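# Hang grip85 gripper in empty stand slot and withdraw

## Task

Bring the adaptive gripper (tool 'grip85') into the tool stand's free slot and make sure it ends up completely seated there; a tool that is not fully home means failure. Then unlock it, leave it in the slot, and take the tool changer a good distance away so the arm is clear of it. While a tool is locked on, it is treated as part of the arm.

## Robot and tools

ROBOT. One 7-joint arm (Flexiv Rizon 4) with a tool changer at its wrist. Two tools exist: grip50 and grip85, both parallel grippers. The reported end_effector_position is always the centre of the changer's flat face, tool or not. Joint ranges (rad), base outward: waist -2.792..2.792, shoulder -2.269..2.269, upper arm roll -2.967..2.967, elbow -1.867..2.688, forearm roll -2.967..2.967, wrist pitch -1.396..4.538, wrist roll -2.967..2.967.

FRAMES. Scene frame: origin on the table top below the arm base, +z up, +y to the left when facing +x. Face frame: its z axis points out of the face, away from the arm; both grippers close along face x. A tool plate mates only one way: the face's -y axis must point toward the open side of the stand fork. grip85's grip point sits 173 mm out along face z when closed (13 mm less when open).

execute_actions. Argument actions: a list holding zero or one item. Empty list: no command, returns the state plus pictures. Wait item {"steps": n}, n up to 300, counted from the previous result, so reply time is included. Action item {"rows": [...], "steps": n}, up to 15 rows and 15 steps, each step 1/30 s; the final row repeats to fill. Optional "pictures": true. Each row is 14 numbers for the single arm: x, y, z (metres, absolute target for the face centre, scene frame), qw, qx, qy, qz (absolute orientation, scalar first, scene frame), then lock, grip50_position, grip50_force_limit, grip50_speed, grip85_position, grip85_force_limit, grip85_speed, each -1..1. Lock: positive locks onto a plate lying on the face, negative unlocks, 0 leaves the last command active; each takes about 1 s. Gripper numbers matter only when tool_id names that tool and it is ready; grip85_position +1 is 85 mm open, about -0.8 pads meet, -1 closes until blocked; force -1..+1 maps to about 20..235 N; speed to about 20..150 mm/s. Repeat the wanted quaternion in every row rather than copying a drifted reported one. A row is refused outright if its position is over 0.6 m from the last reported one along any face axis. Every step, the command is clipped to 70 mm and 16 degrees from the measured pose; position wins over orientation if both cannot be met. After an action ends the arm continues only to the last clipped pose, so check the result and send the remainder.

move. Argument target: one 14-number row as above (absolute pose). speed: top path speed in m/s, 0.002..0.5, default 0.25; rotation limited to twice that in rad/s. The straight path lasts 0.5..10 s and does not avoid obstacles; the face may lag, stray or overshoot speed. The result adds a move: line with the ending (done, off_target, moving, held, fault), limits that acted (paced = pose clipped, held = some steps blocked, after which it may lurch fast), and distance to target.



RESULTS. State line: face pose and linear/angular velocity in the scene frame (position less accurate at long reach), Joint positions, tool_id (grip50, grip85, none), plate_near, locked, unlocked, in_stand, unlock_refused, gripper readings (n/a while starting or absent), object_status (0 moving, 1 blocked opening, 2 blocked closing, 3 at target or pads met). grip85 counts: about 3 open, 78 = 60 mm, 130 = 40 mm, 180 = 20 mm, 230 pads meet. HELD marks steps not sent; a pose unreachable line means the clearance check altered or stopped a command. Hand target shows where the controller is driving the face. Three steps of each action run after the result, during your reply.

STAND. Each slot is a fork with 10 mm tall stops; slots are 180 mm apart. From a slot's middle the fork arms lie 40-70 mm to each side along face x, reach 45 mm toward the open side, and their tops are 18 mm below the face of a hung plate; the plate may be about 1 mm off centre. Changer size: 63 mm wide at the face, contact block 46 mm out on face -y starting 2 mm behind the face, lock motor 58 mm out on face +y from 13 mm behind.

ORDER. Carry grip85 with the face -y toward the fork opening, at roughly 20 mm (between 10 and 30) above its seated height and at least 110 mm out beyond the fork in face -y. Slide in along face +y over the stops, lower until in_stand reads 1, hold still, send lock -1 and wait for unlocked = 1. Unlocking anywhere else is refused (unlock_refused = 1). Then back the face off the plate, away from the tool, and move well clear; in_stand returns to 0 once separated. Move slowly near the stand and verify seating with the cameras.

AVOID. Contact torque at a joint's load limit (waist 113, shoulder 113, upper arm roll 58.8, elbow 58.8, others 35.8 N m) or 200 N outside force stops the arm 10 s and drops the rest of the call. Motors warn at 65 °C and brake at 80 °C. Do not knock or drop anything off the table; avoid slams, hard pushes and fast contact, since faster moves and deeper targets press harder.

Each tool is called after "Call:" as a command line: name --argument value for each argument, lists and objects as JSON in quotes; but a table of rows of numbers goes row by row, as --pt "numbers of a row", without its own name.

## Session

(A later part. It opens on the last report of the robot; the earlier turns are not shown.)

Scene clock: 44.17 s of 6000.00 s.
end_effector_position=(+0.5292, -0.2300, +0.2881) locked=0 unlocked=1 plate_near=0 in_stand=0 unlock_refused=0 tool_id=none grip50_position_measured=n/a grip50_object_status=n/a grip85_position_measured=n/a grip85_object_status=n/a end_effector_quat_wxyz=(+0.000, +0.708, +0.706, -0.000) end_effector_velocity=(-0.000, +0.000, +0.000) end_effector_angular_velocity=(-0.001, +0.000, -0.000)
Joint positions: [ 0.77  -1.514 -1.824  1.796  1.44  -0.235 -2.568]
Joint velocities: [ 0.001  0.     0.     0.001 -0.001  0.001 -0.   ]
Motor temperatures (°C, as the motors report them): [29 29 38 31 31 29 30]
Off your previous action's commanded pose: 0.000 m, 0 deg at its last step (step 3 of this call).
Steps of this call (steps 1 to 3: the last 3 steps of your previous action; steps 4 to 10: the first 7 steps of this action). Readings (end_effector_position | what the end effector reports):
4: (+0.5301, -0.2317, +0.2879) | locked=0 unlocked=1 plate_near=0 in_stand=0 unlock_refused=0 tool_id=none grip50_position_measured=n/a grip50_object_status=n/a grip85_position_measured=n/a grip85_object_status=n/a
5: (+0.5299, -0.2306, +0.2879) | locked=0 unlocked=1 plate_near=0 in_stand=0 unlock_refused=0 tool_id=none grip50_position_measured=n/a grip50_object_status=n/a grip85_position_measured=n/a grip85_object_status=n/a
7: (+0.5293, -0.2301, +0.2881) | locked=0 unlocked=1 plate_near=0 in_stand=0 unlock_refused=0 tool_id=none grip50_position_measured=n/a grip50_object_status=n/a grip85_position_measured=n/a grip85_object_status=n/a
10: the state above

Call:
move --target '[0.535,-0.247,0.288,0,0.7071,0.7071,0,0,1,0,0,1,0,0]' --speed 0.05

Call:
move --target '[0.535,-0.247,0.277,0,0.7071,0.7071,0,0,1,0,0,1,0,0]' --speed 0.03

Call:
move --target '[0.535,-0.239,0.277,0,0.7071,0.7071,0,0,1,0,0,1,0,0]' --speed 0.015

Scene clock: 45.13 s of 6000.00 s.
end_effector_position=(+0.5350, -0.2470, +0.2880) locked=0 unlocked=1 plate_near=0 in_stand=0 unlock_refused=0 tool_id=none grip50_position_measured=n/a grip50_object_status=n/a grip85_position_measured=n/a grip85_object_status=n/a end_effector_quat_wxyz=(-0.000, +0.707, +0.707, -0.000) end_effector_velocity=(+0.000, +0.000, -0.000) end_effector_angular_velocity=(+0.000, +0.000, +0.000)
Joint positions: [ 0.725 -1.511 -1.818  1.761  1.447 -0.234 -2.578]
Joint velocities: [-0. -0.  0. -0.  0. -0. -0.]
Motor temperatures (°C, as the motors report them): [29 29 38 31 31 29 30]
Hand target: +0.535, -0.247, +0.288; -0.000, +0.707, +0.707, -0.000
Off your previous action's commanded pose: 0.001 m, 0 deg at its last step (step 3 of this call).
Off the commanded pose: 0.000 m, 0 deg.
Kept back: nothing.
move: done

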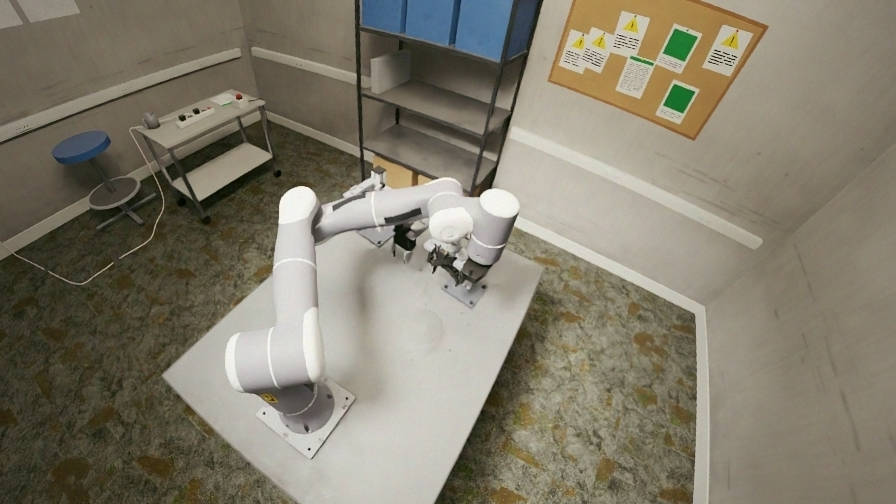

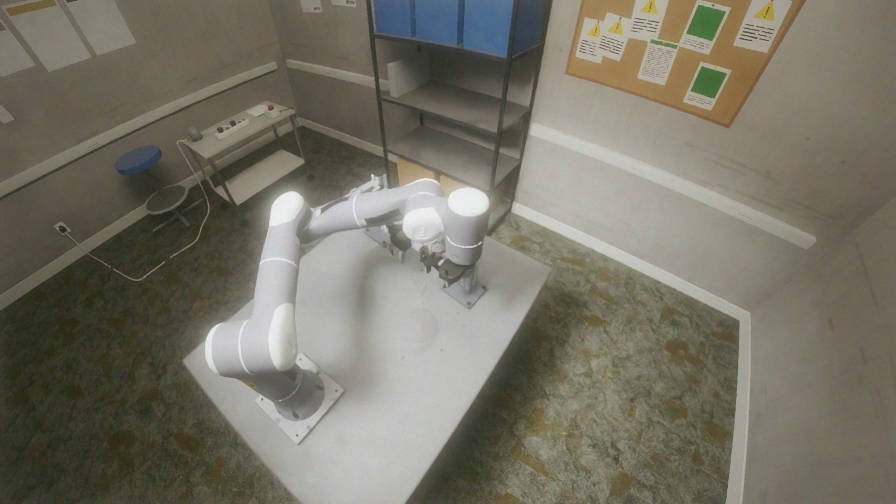

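Scene clock: 45.83 s of 6000.00 s.
end_effector_position=(+0.5350, -0.2470, +0.2772) locked=0 unlocked=1 plate_near=0 in_stand=0 unlock_refused=0 tool_id=none grip50_position_measured=n/a grip50_object_status=n/a grip85_position_measured=n/a grip85_object_status=n/a end_effector_quat_wxyz=(-0.000, +0.707, +0.707, -0.000) end_effector_velocity=(-0.000, +0.000, -0.000) end_effector_angular_velocity=(+0.000, +0.000, -0.000)
Joint positions: [ 0.726 -1.525 -1.803  1.766  1.463 -0.221 -2.578]
Joint velocities: [ 0. -0.  0.  0.  0.  0.  0.]
Motor temperatures (°C, as the motors report them): [29 29 38 31 31 29 30]
Hand target: +0.535, -0.247, +0.277; +0.000, +0.707, +0.707, -0.000
Off the commanded pose: 0.000 m, 0 deg.
Kept back: nothing.
move: done

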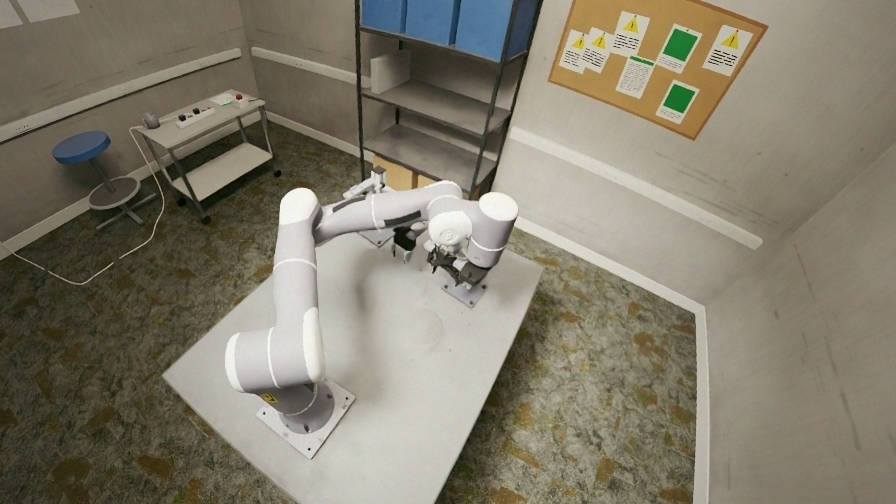

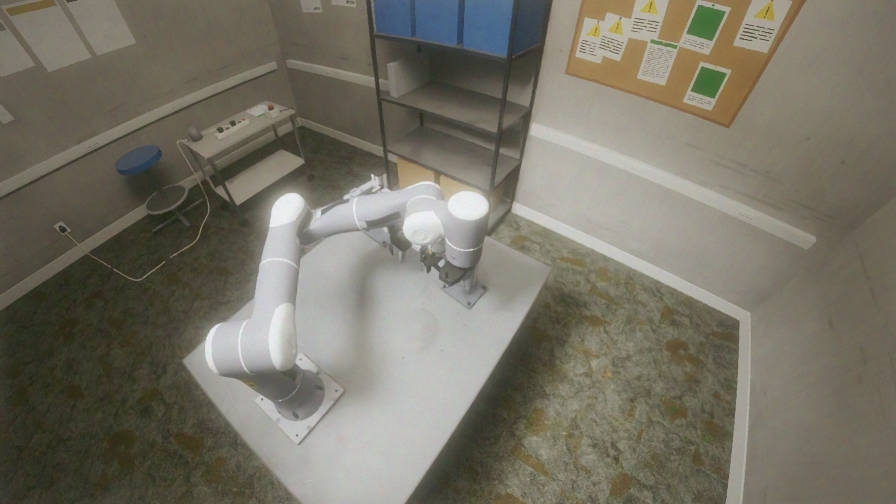

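Scene clock: 46.60 s of 6000.00 s.
end_effector_position=(+0.5351, -0.2390, +0.2769) locked=0 unlocked=1 plate_near=0 in_stand=0 unlock_refused=0 tool_id=none grip50_position_measured=n/a grip50_object_status=n/a grip85_position_measured=n/a grip85_object_status=n/a end_effector_quat_wxyz=(-0.000, +0.707, +0.707, +0.000) end_effector_velocity=(-0.000, -0.000, +0.000) end_effector_angular_velocity=(-0.000, -0.000, -0.001)
Joint positions: [ 0.745 -1.525 -1.804  1.776  1.462 -0.221 -2.57 ]
Joint velocities: [ 0. -0. -0.  0.  0.  0.  0.]
Motor temperatures (°C, as the motors report them): [29 30 39 30 31 29 30]
Hand target: +0.535, -0.239, +0.277; +0.000, +0.707, +0.707, +0.000
Off the commanded pose: 0.000 m, 0 deg.
Kept back: nothing.
move: done

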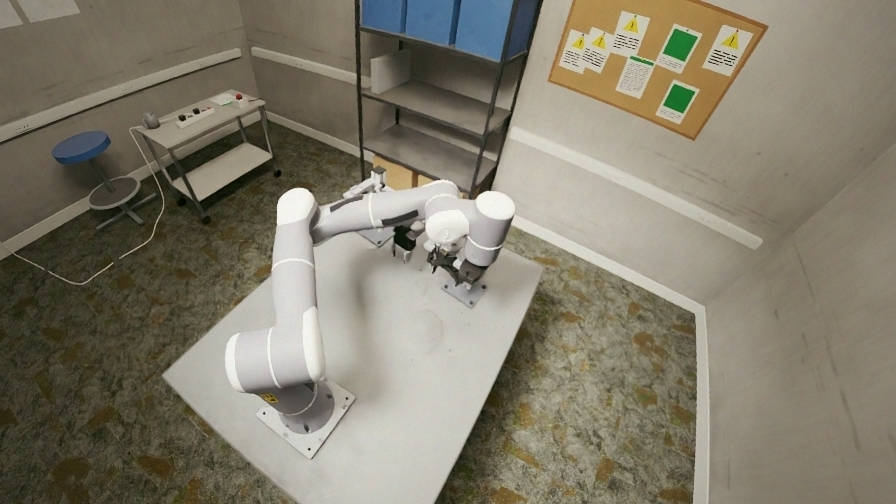

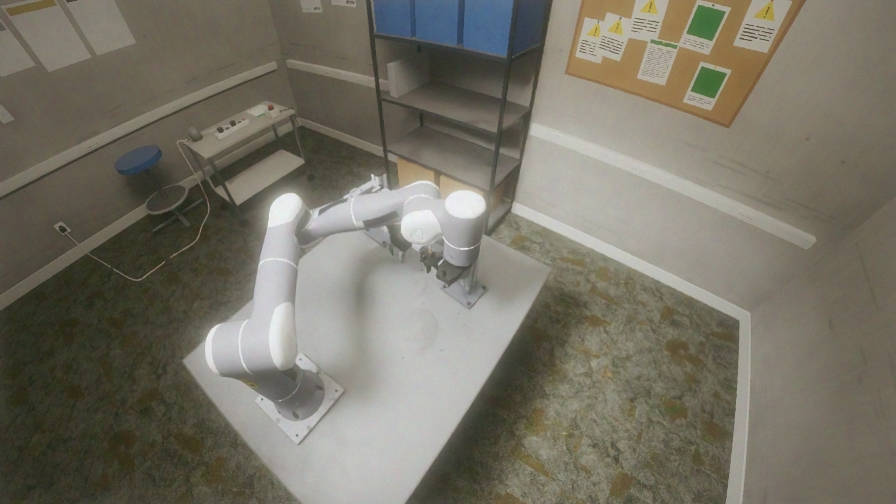

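Call:
execute_actions --actions '[{"rows":[[0.535,-0.235,0.277,0,0.7071,0.7071,0,0,1,0,0,1,0,0]],"steps":10}]'

Scene clock: 46.87 s of 6000.00 s.
end_effector_position=(+0.5344, -0.2362, +0.2772) locked=0 unlocked=1 plate_near=0 in_stand=0 unlock_refused=0 tool_id=none grip50_position_measured=n/a grip50_object_status=n/a grip85_position_measured=n/a grip85_object_status=n/a end_effector_quat_wxyz=(+0.001, +0.708, +0.706, -0.000) end_effector_velocity=(-0.001, -0.000, +0.000) end_effector_angular_velocity=(-0.001, +0.000, -0.002)
Joint positions: [ 0.752 -1.525 -1.804  1.781  1.46  -0.22  -2.565]
Joint velocities: [ 0.001  0.001  0.     0.001 -0.002  0.002  0.001]
Motor temperatures (°C, as the motors report them): [29 30 39 30 31 29 30]
Steps of this call (step 1: nothing new was sent; steps 2 to 8: the first 7 steps of this action). Readings (end_effector_position | what the end effector reports):
2: (+0.5350, -0.2387, +0.2769) | locked=0 unlocked=1 plate_near=0 in_stand=0 unlock_refused=0 tool_id=none grip50_position_measured=n/a grip50_object_status=n/a grip85_position_measured=n/a grip85_object_status=n/a
3: (+0.5348, -0.2373, +0.2769) | locked=0 unlocked=1 plate_near=0 in_stand=0 unlock_refused=0 tool_id=none grip50_position_measured=n/a grip50_object_status=n/a grip85_position_measured=n/a grip85_object_status=n/a
5: (+0.5346, -0.2362, +0.2772) | locked=0 unlocked=1 plate_near=0 in_stand=0 unlock_refused=0 tool_id=none grip50_position_measured=n/a grip50_object_status=n/a grip85_position_measured=n/a grip85_object_status=n/a
8: the state above

Call:
move --target '[0.455,-0.26,0.275,0,0.7071,0.7071,0,0,1,0,0,1,0,0]' --speed 0.15

Call:
move --target '[0.46,-0.19,0.266,0,0.7071,0.7071,0,0,1,0,0,1,0,0]' --speed 0.1

Call:
execute_actions --actions '[{"rows":[[0.463,-0.19,0.266,0,0.7071,0.7071,0,0,1,0,0,1,0,0],[0.465,-0.19,0.266,0,0.7071,0.7071,0,0,1,0,0,1,0,0],[0.467,-0.19,0.266,0,0.7071,0.7071,0,0,1,0,0,1,0,0]],"steps":12}]'

Scene clock: 48.00 s of 6000.00 s.
end_effector_position=(+0.4551, -0.2601, +0.2749) locked=0 unlocked=1 plate_near=0 in_stand=0 unlock_refused=0 tool_id=none grip50_position_measured=n/a grip50_object_status=n/a grip85_position_measured=n/a grip85_object_status=n/a end_effector_quat_wxyz=(-0.000, +0.707, +0.707, +0.000) end_effector_velocity=(-0.000, +0.000, +0.000) end_effector_angular_velocity=(+0.000, +0.000, +0.000)
Joint positions: [ 0.76  -1.534 -1.825  1.953  1.424 -0.222 -2.734]
Joint velocities: [ 0.     0.    -0.     0.    -0.    -0.    -0.001]
Motor temperatures (°C, as the motors report them): [29 30 39 30 31 29 30]
Hand target: +0.455, -0.260, +0.275; -0.000, +0.707, +0.707, -0.000
Off your previous action's commanded pose: 0.001 m, 0 deg at its last step (step 3 of this call).
Off the commanded pose: 0.000 m, 0 deg.
Kept back: nothing.
move: done

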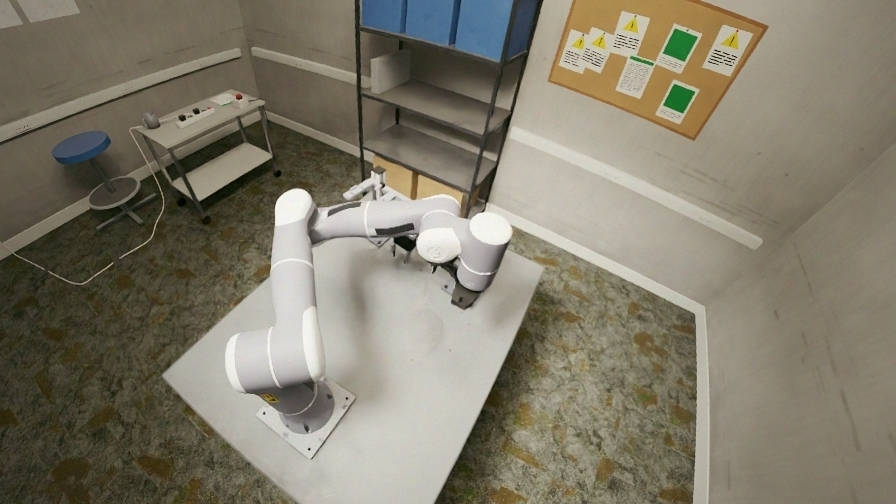

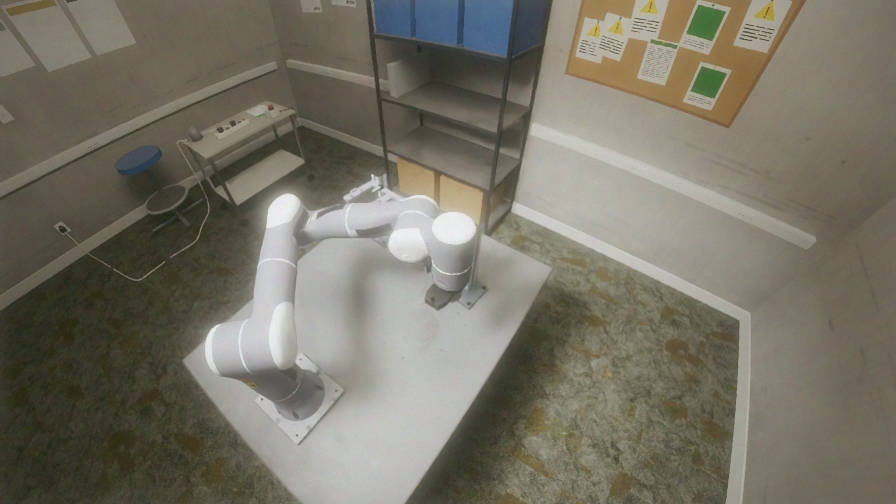

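Scene clock: 49.03 s of 6000.00 s.
end_effector_position=(+0.4578, -0.1911, +0.2658) locked=0 unlocked=1 plate_near=0 in_stand=0 unlock_refused=0 tool_id=none grip50_position_measured=n/a grip50_object_status=n/a grip85_position_measured=n/a grip85_object_status=n/a end_effector_quat_wxyz=(-0.001, +0.709, +0.705, -0.001) end_effector_velocity=(-0.000, -0.000, -0.000) end_effector_angular_velocity=(-0.001, -0.001, -0.001)
Joint positions: [ 0.933 -1.553 -1.822  2.03   1.424 -0.219 -2.632]
Joint velocities: [0.    0.    0.    0.001 0.    0.001 0.   ]
Motor temperatures (°C, as the motors report them): [29 30 39 31 31 29 30]
Hand target: +0.460, -0.190, +0.266; +0.000, +0.707, +0.707, +0.000
Off the commanded pose: 0.002 m, 0 deg.
Kept back: nothing.
move: done

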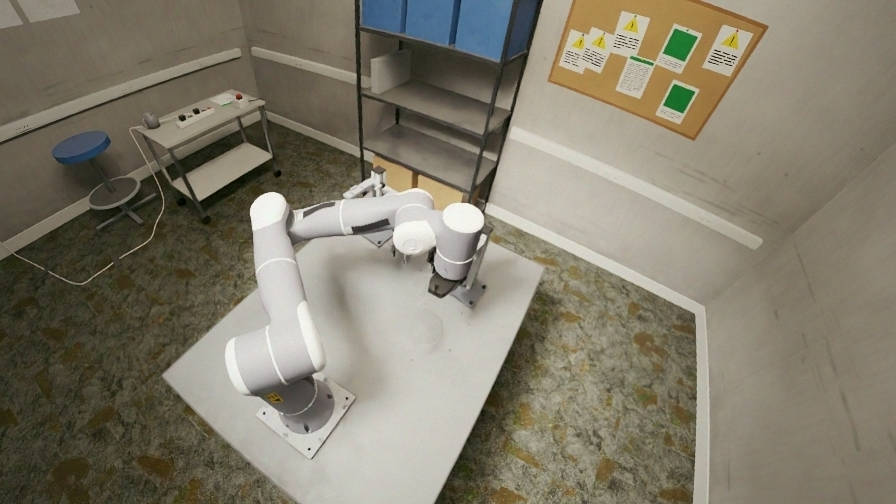

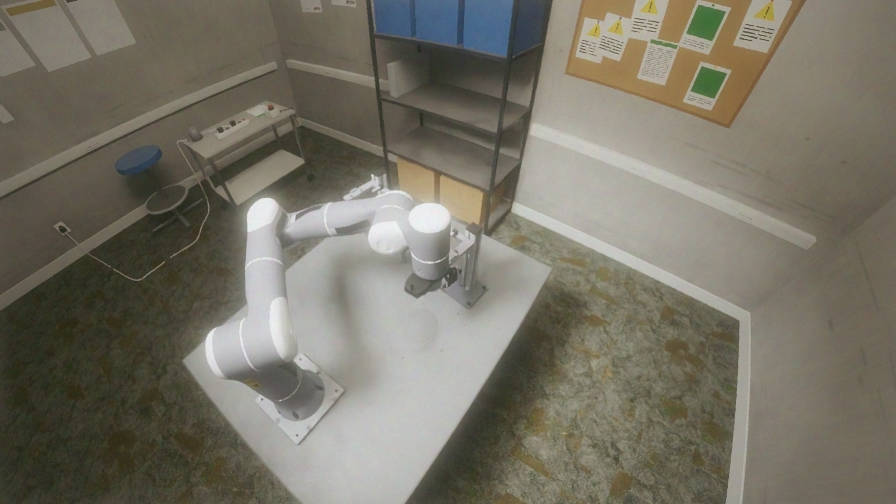

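Scene clock: 49.33 s of 6000.00 s.
end_effector_position=(+0.4589, -0.1924, +0.2651) locked=0 unlocked=1 plate_near=0 in_stand=0 unlock_refused=0 tool_id=none grip50_position_measured=n/a grip50_object_status=n/a grip85_position_measured=n/a grip85_object_status=n/a end_effector_quat_wxyz=(-0.005, +0.712, +0.702, -0.004) end_effector_velocity=(-0.000, +0.000, +0.000) end_effector_angular_velocity=(+0.002, +0.002, -0.002)
Joint positions: [ 0.926 -1.552 -1.818  2.021  1.419 -0.223 -2.62 ]
Joint velocities: [-0.     0.003  0.001 -0.001 -0.003  0.     0.002]
Motor temperatures (°C, as the motors report them): [29 30 39 31 31 29 30]
Steps of this call (steps 1 to 9: the first 9 steps of this action). Readings (end_effector_position | what the end effector reports):
1: (+0.4580, -0.1911, +0.2658) | locked=0 unlocked=1 plate_near=0 in_stand=0 unlock_refused=0 tool_id=none grip50_position_measured=n/a grip50_object_status=n/a grip85_position_measured=n/a grip85_object_status=n/a
2: (+0.4583, -0.1912, +0.2657) | locked=0 unlocked=1 plate_near=0 in_stand=0 unlock_refused=0 tool_id=none grip50_position_measured=n/a grip50_object_status=n/a grip85_position_measured=n/a grip85_object_status=n/a
4: (+0.4588, -0.1919, +0.2654) | locked=0 unlocked=1 plate_near=0 in_stand=0 unlock_refused=0 tool_id=none grip50_position_measured=n/a grip50_object_status=n/a grip85_position_measured=n/a grip85_object_status=n/a
8: (+0.4589, -0.1924, +0.2651) | locked=0 unlocked=1 plate_near=0 in_stand=0 unlock_refused=0 tool_id=none grip50_position_measured=n/a grip50_object_status=n/a grip85_position_measured=n/a grip85_object_status=n/a
9: the state above

Call:
move --target '[0.44,-0.185,0.266,0,0.7071,0.7071,0,0,1,0,0,1,0,0]' --speed 0.1

Call:
move --target '[0.445,-0.08,0.266,0,0.7071,0.7071,0,0,1,0,0,1,0,0]' --speed 0.15

Call:
move --target '[0.459,-0.08,0.266,0,0.7071,0.7071,0,0,1,0,0,1,0,0]' --speed 0.02

Scene clock: 50.27 s of 6000.00 s.
end_effector_position=(+0.4400, -0.1850, +0.2659) locked=0 unlocked=1 plate_near=0 in_stand=0 unlock_refused=0 tool_id=none grip50_position_measured=n/a grip50_object_status=n/a grip85_position_measured=n/a grip85_object_status=n/a end_effector_quat_wxyz=(-0.000, +0.707, +0.707, +0.000) end_effector_velocity=(-0.000, -0.000, +0.000) end_effector_angular_velocity=(-0.001, -0.000, +0.001)
Joint positions: [ 0.965 -1.555 -1.83   2.081  1.413 -0.22  -2.656]
Joint velocities: [ 0.    -0.    -0.     0.001 -0.     0.    -0.001]
Motor temperatures (°C, as the motors report them): [29 30 39 31 31 29 30]
Hand target: +0.440, -0.185, +0.266; -0.000, +0.707, +0.707, +0.000
Off your previous action's commanded pose: 0.009 m, 1 deg at its last step (step 3 of this call).
Off the commanded pose: 0.000 m, 0 deg.
Kept back: nothing.
move: done

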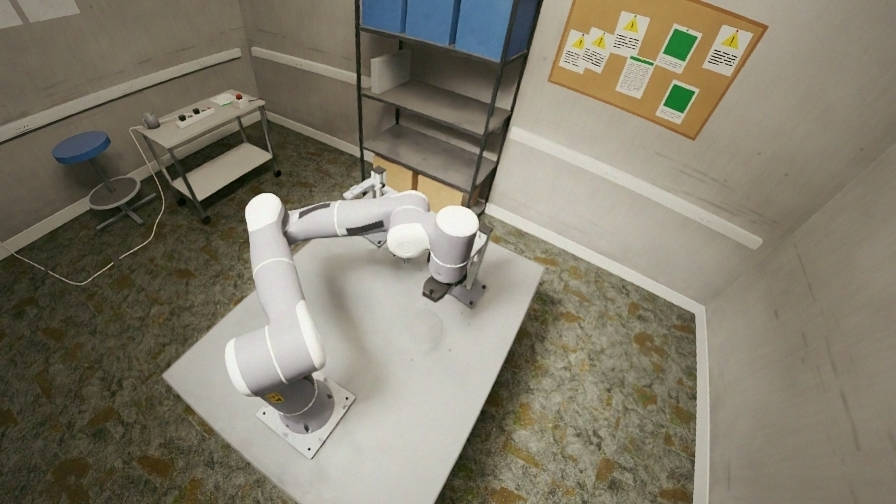

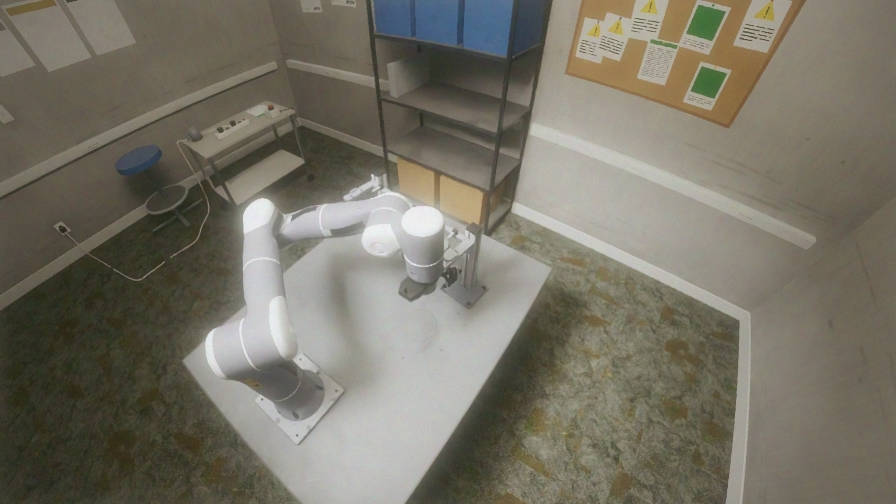

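Scene clock: 51.30 s of 6000.00 s.
end_effector_position=(+0.4449, -0.0800, +0.2659) locked=0 unlocked=1 plate_near=0 in_stand=0 unlock_refused=0 tool_id=none grip50_position_measured=n/a grip50_object_status=n/a grip85_position_measured=n/a grip85_object_status=n/a end_effector_quat_wxyz=(+0.000, +0.707, +0.707, +0.001) end_effector_velocity=(+0.000, +0.000, +0.000) end_effector_angular_velocity=(-0.000, +0.000, -0.000)
Joint positions: [ 1.227 -1.566 -1.845  2.145  1.401 -0.231 -2.46 ]
Joint velocities: [ 0.     0.    -0.    -0.    -0.    -0.     0.001]
Motor temperatures (°C, as the motors report them): [29 30 40 31 31 29 30]
Hand target: +0.445, -0.080, +0.266; +0.000, +0.707, +0.707, +0.001
Off the commanded pose: 0.000 m, 0 deg.
Kept back: nothing.
move: done

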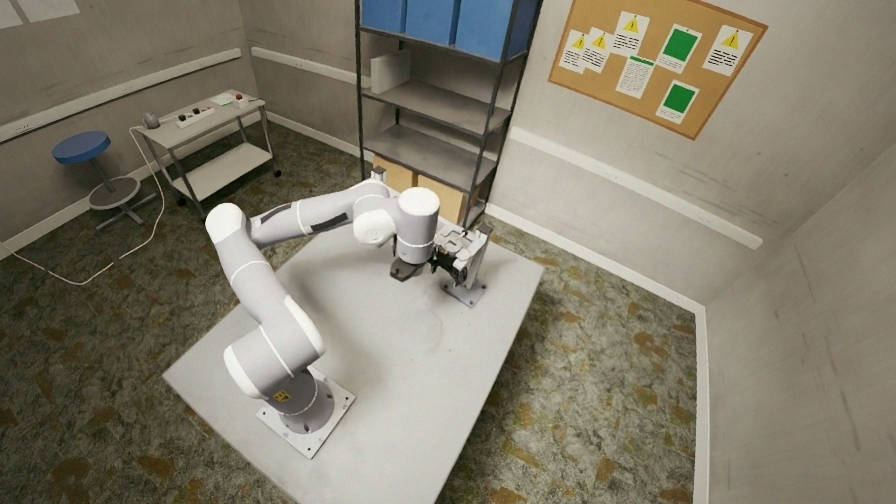

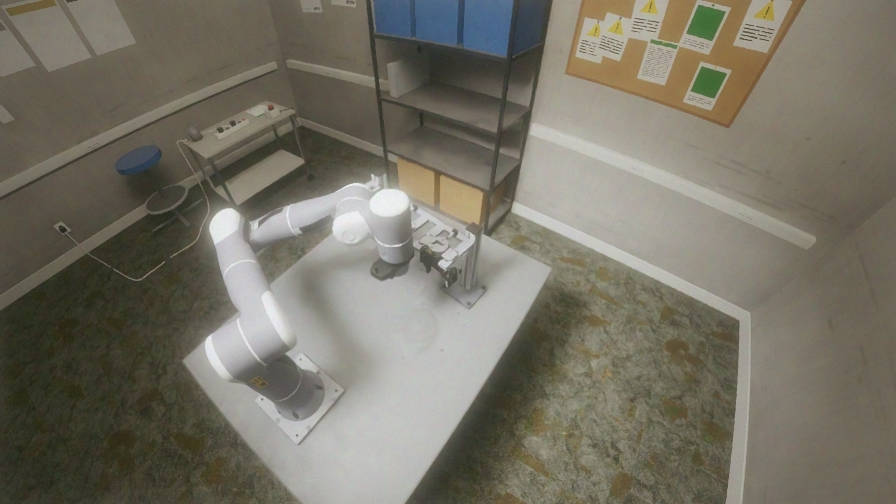

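Scene clock: 52.23 s of 6000.00 s.
end_effector_position=(+0.4589, -0.0800, +0.2661) locked=0 unlocked=1 plate_near=0 in_stand=0 unlock_refused=0 tool_id=none grip50_position_measured=n/a grip50_object_status=n/a grip85_position_measured=n/a grip85_object_status=n/a end_effector_quat_wxyz=(+0.000, +0.707, +0.707, -0.000) end_effector_velocity=(+0.000, -0.000, +0.000) end_effector_angular_velocity=(-0.000, -0.000, -0.000)
Joint positions: [ 1.207 -1.565 -1.839  2.109  1.41  -0.231 -2.442]
Joint velocities: [-0. -0. -0. -0.  0.  0.  0.]
Motor temperatures (°C, as the motors report them): [29 30 40 31 31 29 30]
Hand target: +0.459, -0.080, +0.266; +0.000, +0.707, +0.707, -0.000
Off the commanded pose: 0.000 m, 0 deg.
Kept back: nothing.
move: done

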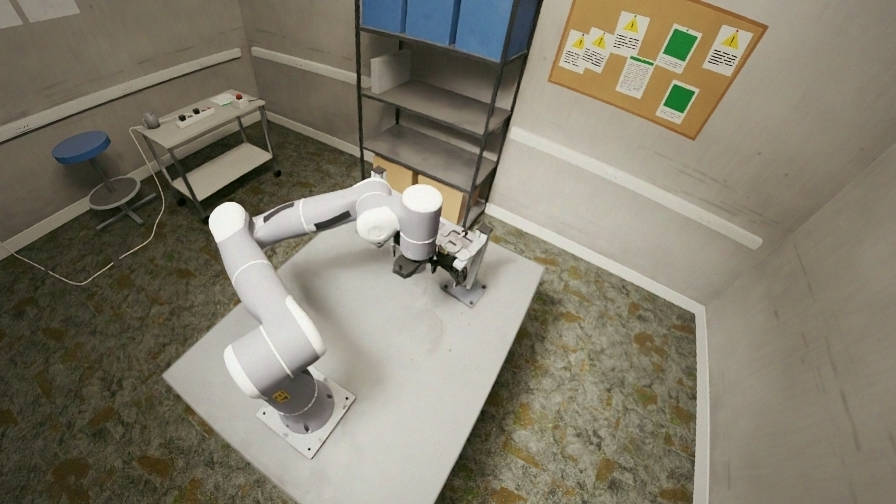

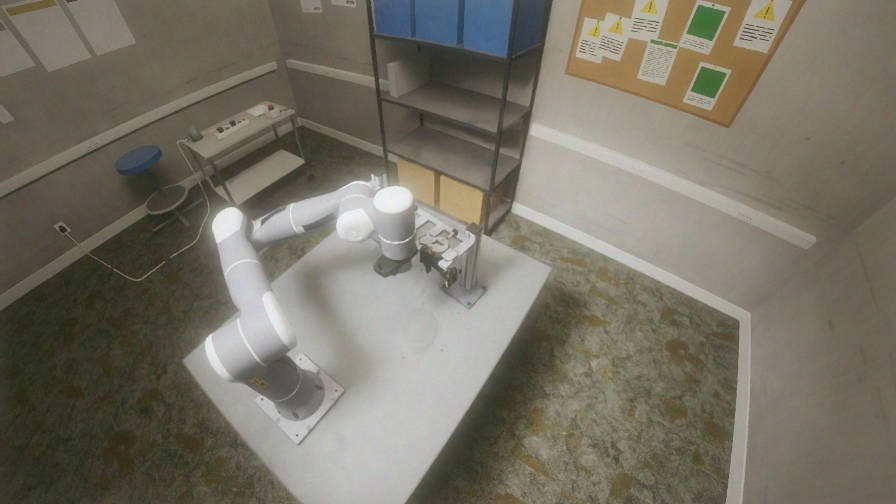

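Call:
execute_actions --actions '[{"rows":[[0.462,-0.08,0.266,0,0.7071,0.7071,0,0,1,0,0,1,0,0],[0.465,-0.08,0.266,0,0.7071,0.7071,0,0,1,0,0,1,0,0]],"steps":11}]'

Scene clock: 52.53 s of 6000.00 s.
end_effector_position=(+0.4649, -0.0800, +0.2661) locked=0 unlocked=1 plate_near=0 in_stand=0 unlock_refused=0 tool_id=none grip50_position_measured=n/a grip50_object_status=n/a grip85_position_measured=n/a grip85_object_status=n/a end_effector_quat_wxyz=(+0.000, +0.707, +0.707, -0.000) end_effector_velocity=(+0.001, +0.000, +0.000) end_effector_angular_velocity=(-0.000, -0.001, +0.000)
Joint positions: [ 1.198 -1.564 -1.836  2.094  1.415 -0.231 -2.435]
Joint velocities: [-0.001 -0.     0.    -0.002  0.001  0.     0.001]
Motor temperatures (°C, as the motors report them): [29 30 40 31 31 29 30]
Steps of this call (step 1: nothing new was sent; steps 2 to 9: the first 8 steps of this action). Readings (end_effector_position | what the end effector reports):
2: (+0.4592, -0.0800, +0.2661) | locked=0 unlocked=1 plate_near=0 in_stand=0 unlock_refused=0 tool_id=none grip50_position_measured=n/a grip50_object_status=n/a grip85_position_measured=n/a grip85_object_status=n/a
3: (+0.4606, -0.0800, +0.2661) | locked=0 unlocked=1 plate_near=0 in_stand=0 unlock_refused=0 tool_id=none grip50_position_measured=n/a grip50_object_status=n/a grip85_position_measured=n/a grip85_object_status=n/a
5: (+0.4641, -0.0799, +0.2661) | locked=0 unlocked=1 plate_near=0 in_stand=0 unlock_refused=0 tool_id=none grip50_position_measured=n/a grip50_object_status=n/a grip85_position_measured=n/a grip85_object_status=n/a
9: the state above

Call:
execute_actions --actions '[{"rows":[[0.47,-0.08,0.266,0,0.7071,0.7071,0,0,1,0,0,1,0,0]],"steps":11}]'

Scene clock: 54.40 s of 6000.00 s.
end_effector_position=(+0.4696, -0.0802, +0.2660) locked=0 unlocked=1 plate_near=0 in_stand=0 unlock_refused=0 tool_id=none grip50_position_measured=n/a grip50_object_status=n/a grip85_position_measured=n/a grip85_object_status=n/a end_effector_quat_wxyz=(-0.000, +0.707, +0.707, -0.000) end_effector_velocity=(-0.000, -0.000, -0.000) end_effector_angular_velocity=(-0.000, +0.000, -0.001)
Joint positions: [ 1.191 -1.564 -1.834  2.081  1.418 -0.23  -2.429]
Joint velocities: [-0.     0.     0.    -0.    -0.     0.     0.001]
Motor temperatures (°C, as the motors report them): [29 30 40 31 31 29 30]
Off your previous action's commanded pose: 0.000 m, 0 deg at its last step (step 3 of this call).
Steps of this call (steps 1 to 3: the last 3 steps of your previous action; steps 4 to 48: nothing new was sent; steps 49 to 56: the first 8 steps of this action). Readings (end_effector_position | what the end effector reports):
49: (+0.4652, -0.0800, +0.2661) | locked=0 unlocked=1 plate_near=0 in_stand=0 unlock_refused=0 tool_id=none grip50_position_measured=n/a grip50_object_status=n/a grip85_position_measured=n/a grip85_object_status=n/a
50: (+0.4672, -0.0801, +0.2660) | locked=0 unlocked=1 plate_near=0 in_stand=0 unlock_refused=0 tool_id=none grip50_position_measured=n/a grip50_object_status=n/a grip85_position_measured=n/a grip85_object_status=n/a
52: (+0.4696, -0.0799, +0.2661) | locked=0 unlocked=1 plate_near=0 in_stand=0 unlock_refused=0 tool_id=none grip50_position_measured=n/a grip50_object_status=n/a grip85_position_measured=n/a grip85_object_status=n/a
56: the state above

Call:
move --target '[0.46,-0.09,0.325,0,0.745,0.667,0,0,1,0,0,1,0,0]' --speed 0.15

Call:
move --target '[0.5675,-0.138,0.32,0,0.745,0.667,0,0,1,0,0,1,0,0]' --speed 0.2

Call:
execute_actions --actions '[{"rows":[[0.5675,-0.138,0.317,0,0.745,0.667,0,0,1,0,0,1,0,0],[0.5675,-0.138,0.315,0,0.745,0.667,0,0,1,0,0,1,0,0],[0.5675,-0.138,0.313,0,0.745,0.667,0,0,1,0,0,1,0,0],[0.5675,-0.138,0.312,0,0.745,0.667,0,0,1,0,0,1,0,0],[0.5675,-0.138,0.311,0,0.745,0.667,0,0,1,0,0,1,0,0],[0.5675,-0.138,0.310,0,0.745,0.667,0,0,1,0,0,1,0,0]]}]'

Scene clock: 55.40 s of 6000.00 s.
end_effector_position=(+0.4600, -0.0899, +0.3248) locked=0 unlocked=1 plate_near=0 in_stand=0 unlock_refused=0 tool_id=none grip50_position_measured=n/a grip50_object_status=n/a grip85_position_measured=n/a grip85_object_status=n/a end_effector_quat_wxyz=(+0.000, +0.745, +0.667, +0.000) end_effector_velocity=(+0.000, +0.000, +0.000) end_effector_angular_velocity=(-0.001, -0.000, +0.000)
Joint positions: [ 1.169 -1.492 -1.948  2.063  1.299 -0.295 -2.36 ]
Joint velocities: [-0.     0.    -0.    -0.001 -0.    -0.     0.   ]
Motor temperatures (°C, as the motors report them): [29 30 40 31 31 29 30]
Hand target: +0.460, -0.090, +0.325; -0.000, +0.745, +0.667, -0.000
Off your previous action's commanded pose: 0.000 m, 0 deg at its last step (step 3 of this call).
Off the commanded pose: 0.000 m, 0 deg.
Kept back: nothing.
move: done

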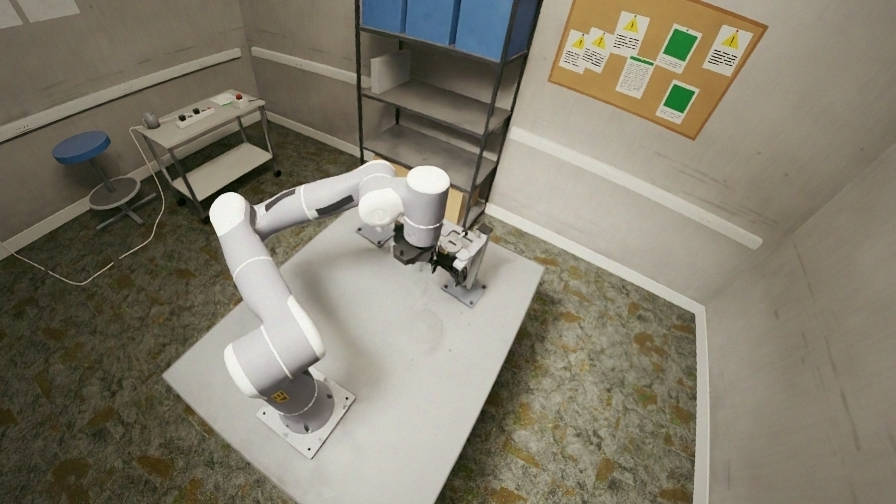

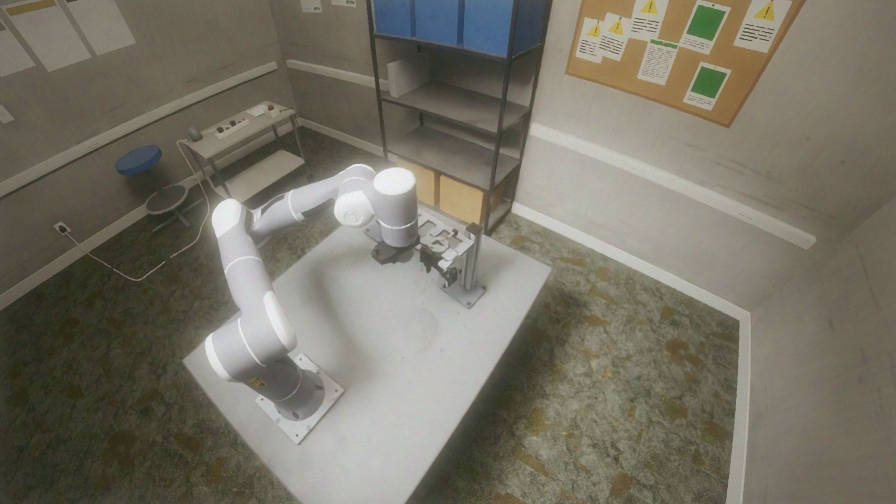

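Scene clock: 56.40 s of 6000.00 s.
end_effector_position=(+0.5676, -0.1378, +0.3201) locked=0 unlocked=1 plate_near=0 in_stand=0 unlock_refused=0 tool_id=none grip50_position_measured=n/a grip50_object_status=n/a grip85_position_measured=n/a grip85_object_status=n/a end_effector_quat_wxyz=(+0.000, +0.745, +0.667, -0.000) end_effector_velocity=(+0.000, +0.000, +0.000) end_effector_angular_velocity=(-0.000, -0.000, +0.001)
Joint positions: [ 0.922 -1.465 -1.857  1.754  1.394 -0.264 -2.281]
Joint velocities: [ 0.    -0.    -0.    -0.001  0.     0.     0.   ]
Motor temperatures (°C, as the motors report them): [29 30 40 31 31 29 30]
Hand target: +0.568, -0.138, +0.320; +0.000, +0.745, +0.667, -0.000
Off the commanded pose: 0.000 m, 0 deg.
Kept back: nothing.
move: done

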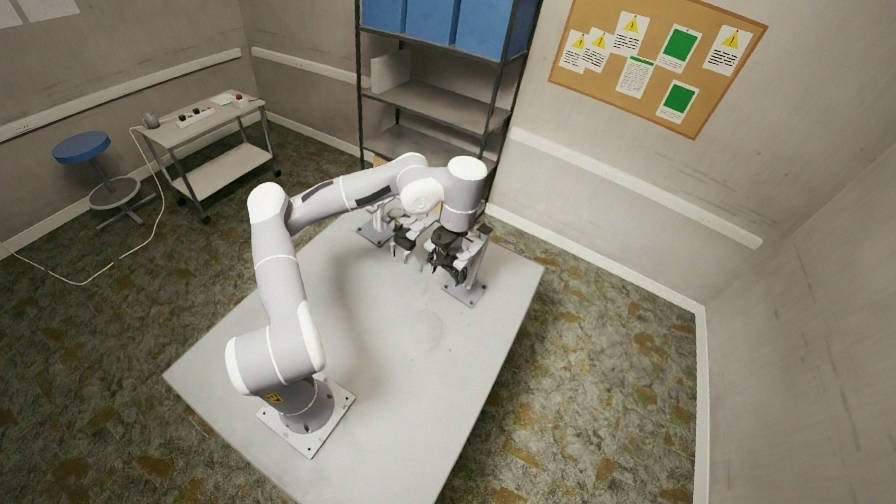

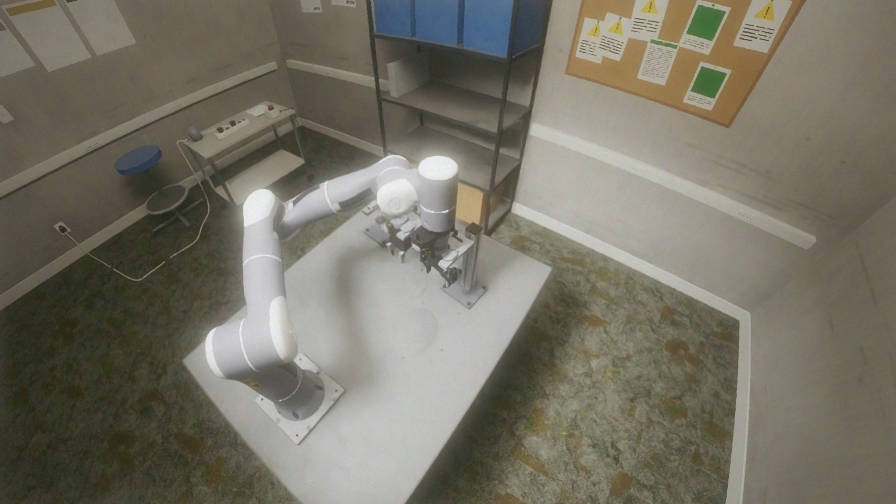

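Scene clock: 56.80 s of 6000.00 s.
end_effector_position=(+0.5675, -0.1381, +0.3102) locked=0 unlocked=1 plate_near=0 in_stand=0 unlock_refused=0 tool_id=none grip50_position_measured=n/a grip50_object_status=n/a grip85_position_measured=n/a grip85_object_status=n/a end_effector_quat_wxyz=(-0.000, +0.745, +0.667, -0.000) end_effector_velocity=(-0.000, -0.000, -0.000) end_effector_angular_velocity=(+0.000, -0.001, +0.000)
Joint positions: [ 0.923 -1.477 -1.843  1.761  1.408 -0.253 -2.281]
Joint velocities: [-0.     0.    -0.     0.     0.001  0.    -0.001]
Motor temperatures (°C, as the motors report them): [29 30 40 31 31 30 30]
Steps of this call (steps 1 to 12: the first 12 steps of this action). Readings (end_effector_position | what the end effector reports):
1: (+0.5676, -0.1378, +0.3198) | locked=0 unlocked=1 plate_near=0 in_stand=0 unlock_refused=0 tool_id=none grip50_position_measured=n/a grip50_object_status=n/a grip85_position_measured=n/a grip85_object_status=n/a
2: (+0.5676, -0.1380, +0.3185) | locked=0 unlocked=1 plate_near=0 in_stand=0 unlock_refused=0 tool_id=none grip50_position_measured=n/a grip50_object_status=n/a grip85_position_measured=n/a grip85_object_status=n/a
4: (+0.5674, -0.1380, +0.3146) | locked=0 unlocked=1 plate_near=0 in_stand=0 unlock_refused=0 tool_id=none grip50_position_measured=n/a grip50_object_status=n/a grip85_position_measured=n/a grip85_object_status=n/a
8: (+0.5674, -0.1380, +0.3103) | locked=0 unlocked=1 plate_near=0 in_stand=0 unlock_refused=0 tool_id=none grip50_position_measured=n/a grip50_object_status=n/a grip85_position_measured=n/a grip85_object_status=n/a
12: the state above

Call:
execute_actions --actions '[{"rows":[[0.5675,-0.138,0.3085,0,0.745,0.667,0,0,1,0,0,1,0,0],[0.5675,-0.138,0.307,0,0.745,0.667,0,0,1,0,0,1,0,0]],"steps":12}]'

Scene clock: 57.20 s of 6000.00 s.
end_effector_position=(+0.5675, -0.1380, +0.3071) locked=0 unlocked=1 plate_near=0 in_stand=0 unlock_refused=0 tool_id=none grip50_position_measured=n/a grip50_object_status=n/a grip85_position_measured=n/a grip85_object_status=n/a end_effector_quat_wxyz=(-0.000, +0.745, +0.667, -0.000) end_effector_velocity=(-0.000, -0.000, -0.000) end_effector_angular_velocity=(+0.000, -0.001, -0.000)
Joint positions: [ 0.923 -1.481 -1.839  1.763  1.412 -0.25  -2.281]
Joint velocities: [ 0.  0. -0.  0.  0.  0. -0.]
Motor temperatures (°C, as the motors report them): [29 30 41 31 31 30 30]
Off your previous action's commanded pose: 0.000 m, 0 deg at its last step (step 3 of this call).
Steps of this call (steps 1 to 3: the last 3 steps of your previous action; steps 4 to 12: the first 9 steps of this action). Readings (end_effector_position | what the end effector reports):
4: (+0.5675, -0.1381, +0.3100) | locked=0 unlocked=1 plate_near=0 in_stand=0 unlock_refused=0 tool_id=none grip50_position_measured=n/a grip50_object_status=n/a grip85_position_measured=n/a grip85_object_status=n/a
5: (+0.5675, -0.1381, +0.3092) | locked=0 unlocked=1 plate_near=0 in_stand=0 unlock_refused=0 tool_id=none grip50_position_measured=n/a grip50_object_status=n/a grip85_position_measured=n/a grip85_object_status=n/a
7: (+0.5674, -0.1380, +0.3074) | locked=0 unlocked=1 plate_near=0 in_stand=0 unlock_refused=0 tool_id=none grip50_position_measured=n/a grip50_object_status=n/a grip85_position_measured=n/a grip85_object_status=n/a
11: (+0.5675, -0.1380, +0.3071) | locked=0 unlocked=1 plate_near=0 in_stand=0 unlock_refused=0 tool_id=none grip50_position_measured=n/a grip50_object_status=n/a grip85_position_measured=n/a grip85_object_status=n/a
12: the state above

Call:
execute_actions --actions '[{"rows":[[0.5675,-0.138,0.3055,0,0.745,0.667,0,0,1,0,0,1,0,0],[0.5675,-0.138,0.304,0,0.745,0.667,0,0,1,0,0,1,0,0]],"steps":12}]'

Scene clock: 57.60 s of 6000.00 s.
end_effector_position=(+0.5675, -0.1380, +0.3041) locked=0 unlocked=1 plate_near=0 in_stand=1 unlock_refused=0 tool_id=none grip50_position_measured=n/a grip50_object_status=n/a grip85_position_measured=n/a grip85_object_status=n/a end_effector_quat_wxyz=(-0.000, +0.745, +0.667, -0.000) end_effector_velocity=(+0.000, +0.000, +0.000) end_effector_angular_velocity=(+0.000, -0.000, +0.000)
Joint positions: [ 0.924 -1.484 -1.835  1.765  1.417 -0.246 -2.281]
Joint velocities: [-0.  0. -0.  0.  0. -0. -0.]
Motor temperatures (°C, as the motors report them): [29 30 41 31 31 30 30]
Off your previous action's commanded pose: 0.000 m, 0 deg at its last step (step 3 of this call).
Steps of this call (steps 1 to 3: the last 3 steps of your previous action; steps 4 to 12: the first 9 steps of this action). Readings (end_effector_position | what the end effector reports):
4: (+0.5675, -0.1380, +0.3070) | locked=0 unlocked=1 plate_near=0 in_stand=0 unlock_refused=0 tool_id=none grip50_position_measured=n/a grip50_object_status=n/a grip85_position_measured=n/a grip85_object_status=n/a
5: (+0.5675, -0.1381, +0.3062) | locked=0 unlocked=1 plate_near=0 in_stand=0 unlock_refused=0 tool_id=none grip50_position_measured=n/a grip50_object_status=n/a grip85_position_measured=n/a grip85_object_status=n/a
7: (+0.5674, -0.1380, +0.3044) | locked=0 unlocked=1 plate_near=0 in_stand=1 unlock_refused=0 tool_id=none grip50_position_measured=n/a grip50_object_status=n/a grip85_position_measured=n/a grip85_object_status=n/a
11: (+0.5675, -0.1380, +0.3041) | locked=0 unlocked=1 plate_near=0 in_stand=1 unlock_refused=0 tool_id=none grip50_position_measured=n/a grip50_object_status=n/a grip85_position_measured=n/a grip85_object_status=n/a
12: the state above

Call:
execute_actions --actions '[{"rows":[[0.5675,-0.138,0.3025,0,0.745,0.667,0,0,1,0,0,1,0,0],[0.5675,-0.138,0.3015,0,0.745,0.667,0,0,1,0,0,1,0,0]],"steps":12}]'

Scene clock: 58.00 s of 6000.00 s.
end_effector_position=(+0.5675, -0.1381, +0.3020) locked=0 unlocked=1 plate_near=1 in_stand=1 unlock_refused=0 tool_id=none grip50_position_measured=n/a grip50_object_status=n/a grip85_position_measured=n/a grip85_object_status=n/a end_effector_quat_wxyz=(+0.000, +0.745, +0.667, -0.000) end_effector_velocity=(-0.000, -0.000, -0.000) end_effector_angular_velocity=(-0.001, -0.000, -0.000)
Joint positions: [ 0.924 -1.487 -1.832  1.767  1.42  -0.243 -2.281]
Joint velocities: [ 0.     0.     0.     0.    -0.     0.001  0.   ]
Motor temperatures (°C, as the motors report them): [29 30 41 31 31 30 30]
Off your previous action's commanded pose: 0.000 m, 0 deg at its last step (step 3 of this call).
Steps of this call (steps 1 to 3: the last 3 steps of your previous action; steps 4 to 12: the first 9 steps of this action). Readings (end_effector_position | what the end effector reports):
4: (+0.5675, -0.1380, +0.3040) | locked=0 unlocked=1 plate_near=0 in_stand=1 unlock_refused=0 tool_id=none grip50_position_measured=n/a grip50_object_status=n/a grip85_position_measured=n/a grip85_object_status=n/a
5: (+0.5675, -0.1381, +0.3033) | locked=0 unlocked=1 plate_near=0 in_stand=1 unlock_refused=0 tool_id=none grip50_position_measured=n/a grip50_object_status=n/a grip85_position_measured=n/a grip85_object_status=n/a
7: (+0.5675, -0.1381, +0.3021) | locked=0 unlocked=1 plate_near=1 in_stand=1 unlock_refused=0 tool_id=none grip50_position_measured=n/a grip50_object_status=n/a grip85_position_measured=n/a grip85_object_status=n/a
11: (+0.5675, -0.1381, +0.3020) | locked=0 unlocked=1 plate_near=1 in_stand=1 unlock_refused=0 tool_id=none grip50_position_measured=n/a grip50_object_status=n/a grip85_position_measured=n/a grip85_object_status=n/a
12: the state above


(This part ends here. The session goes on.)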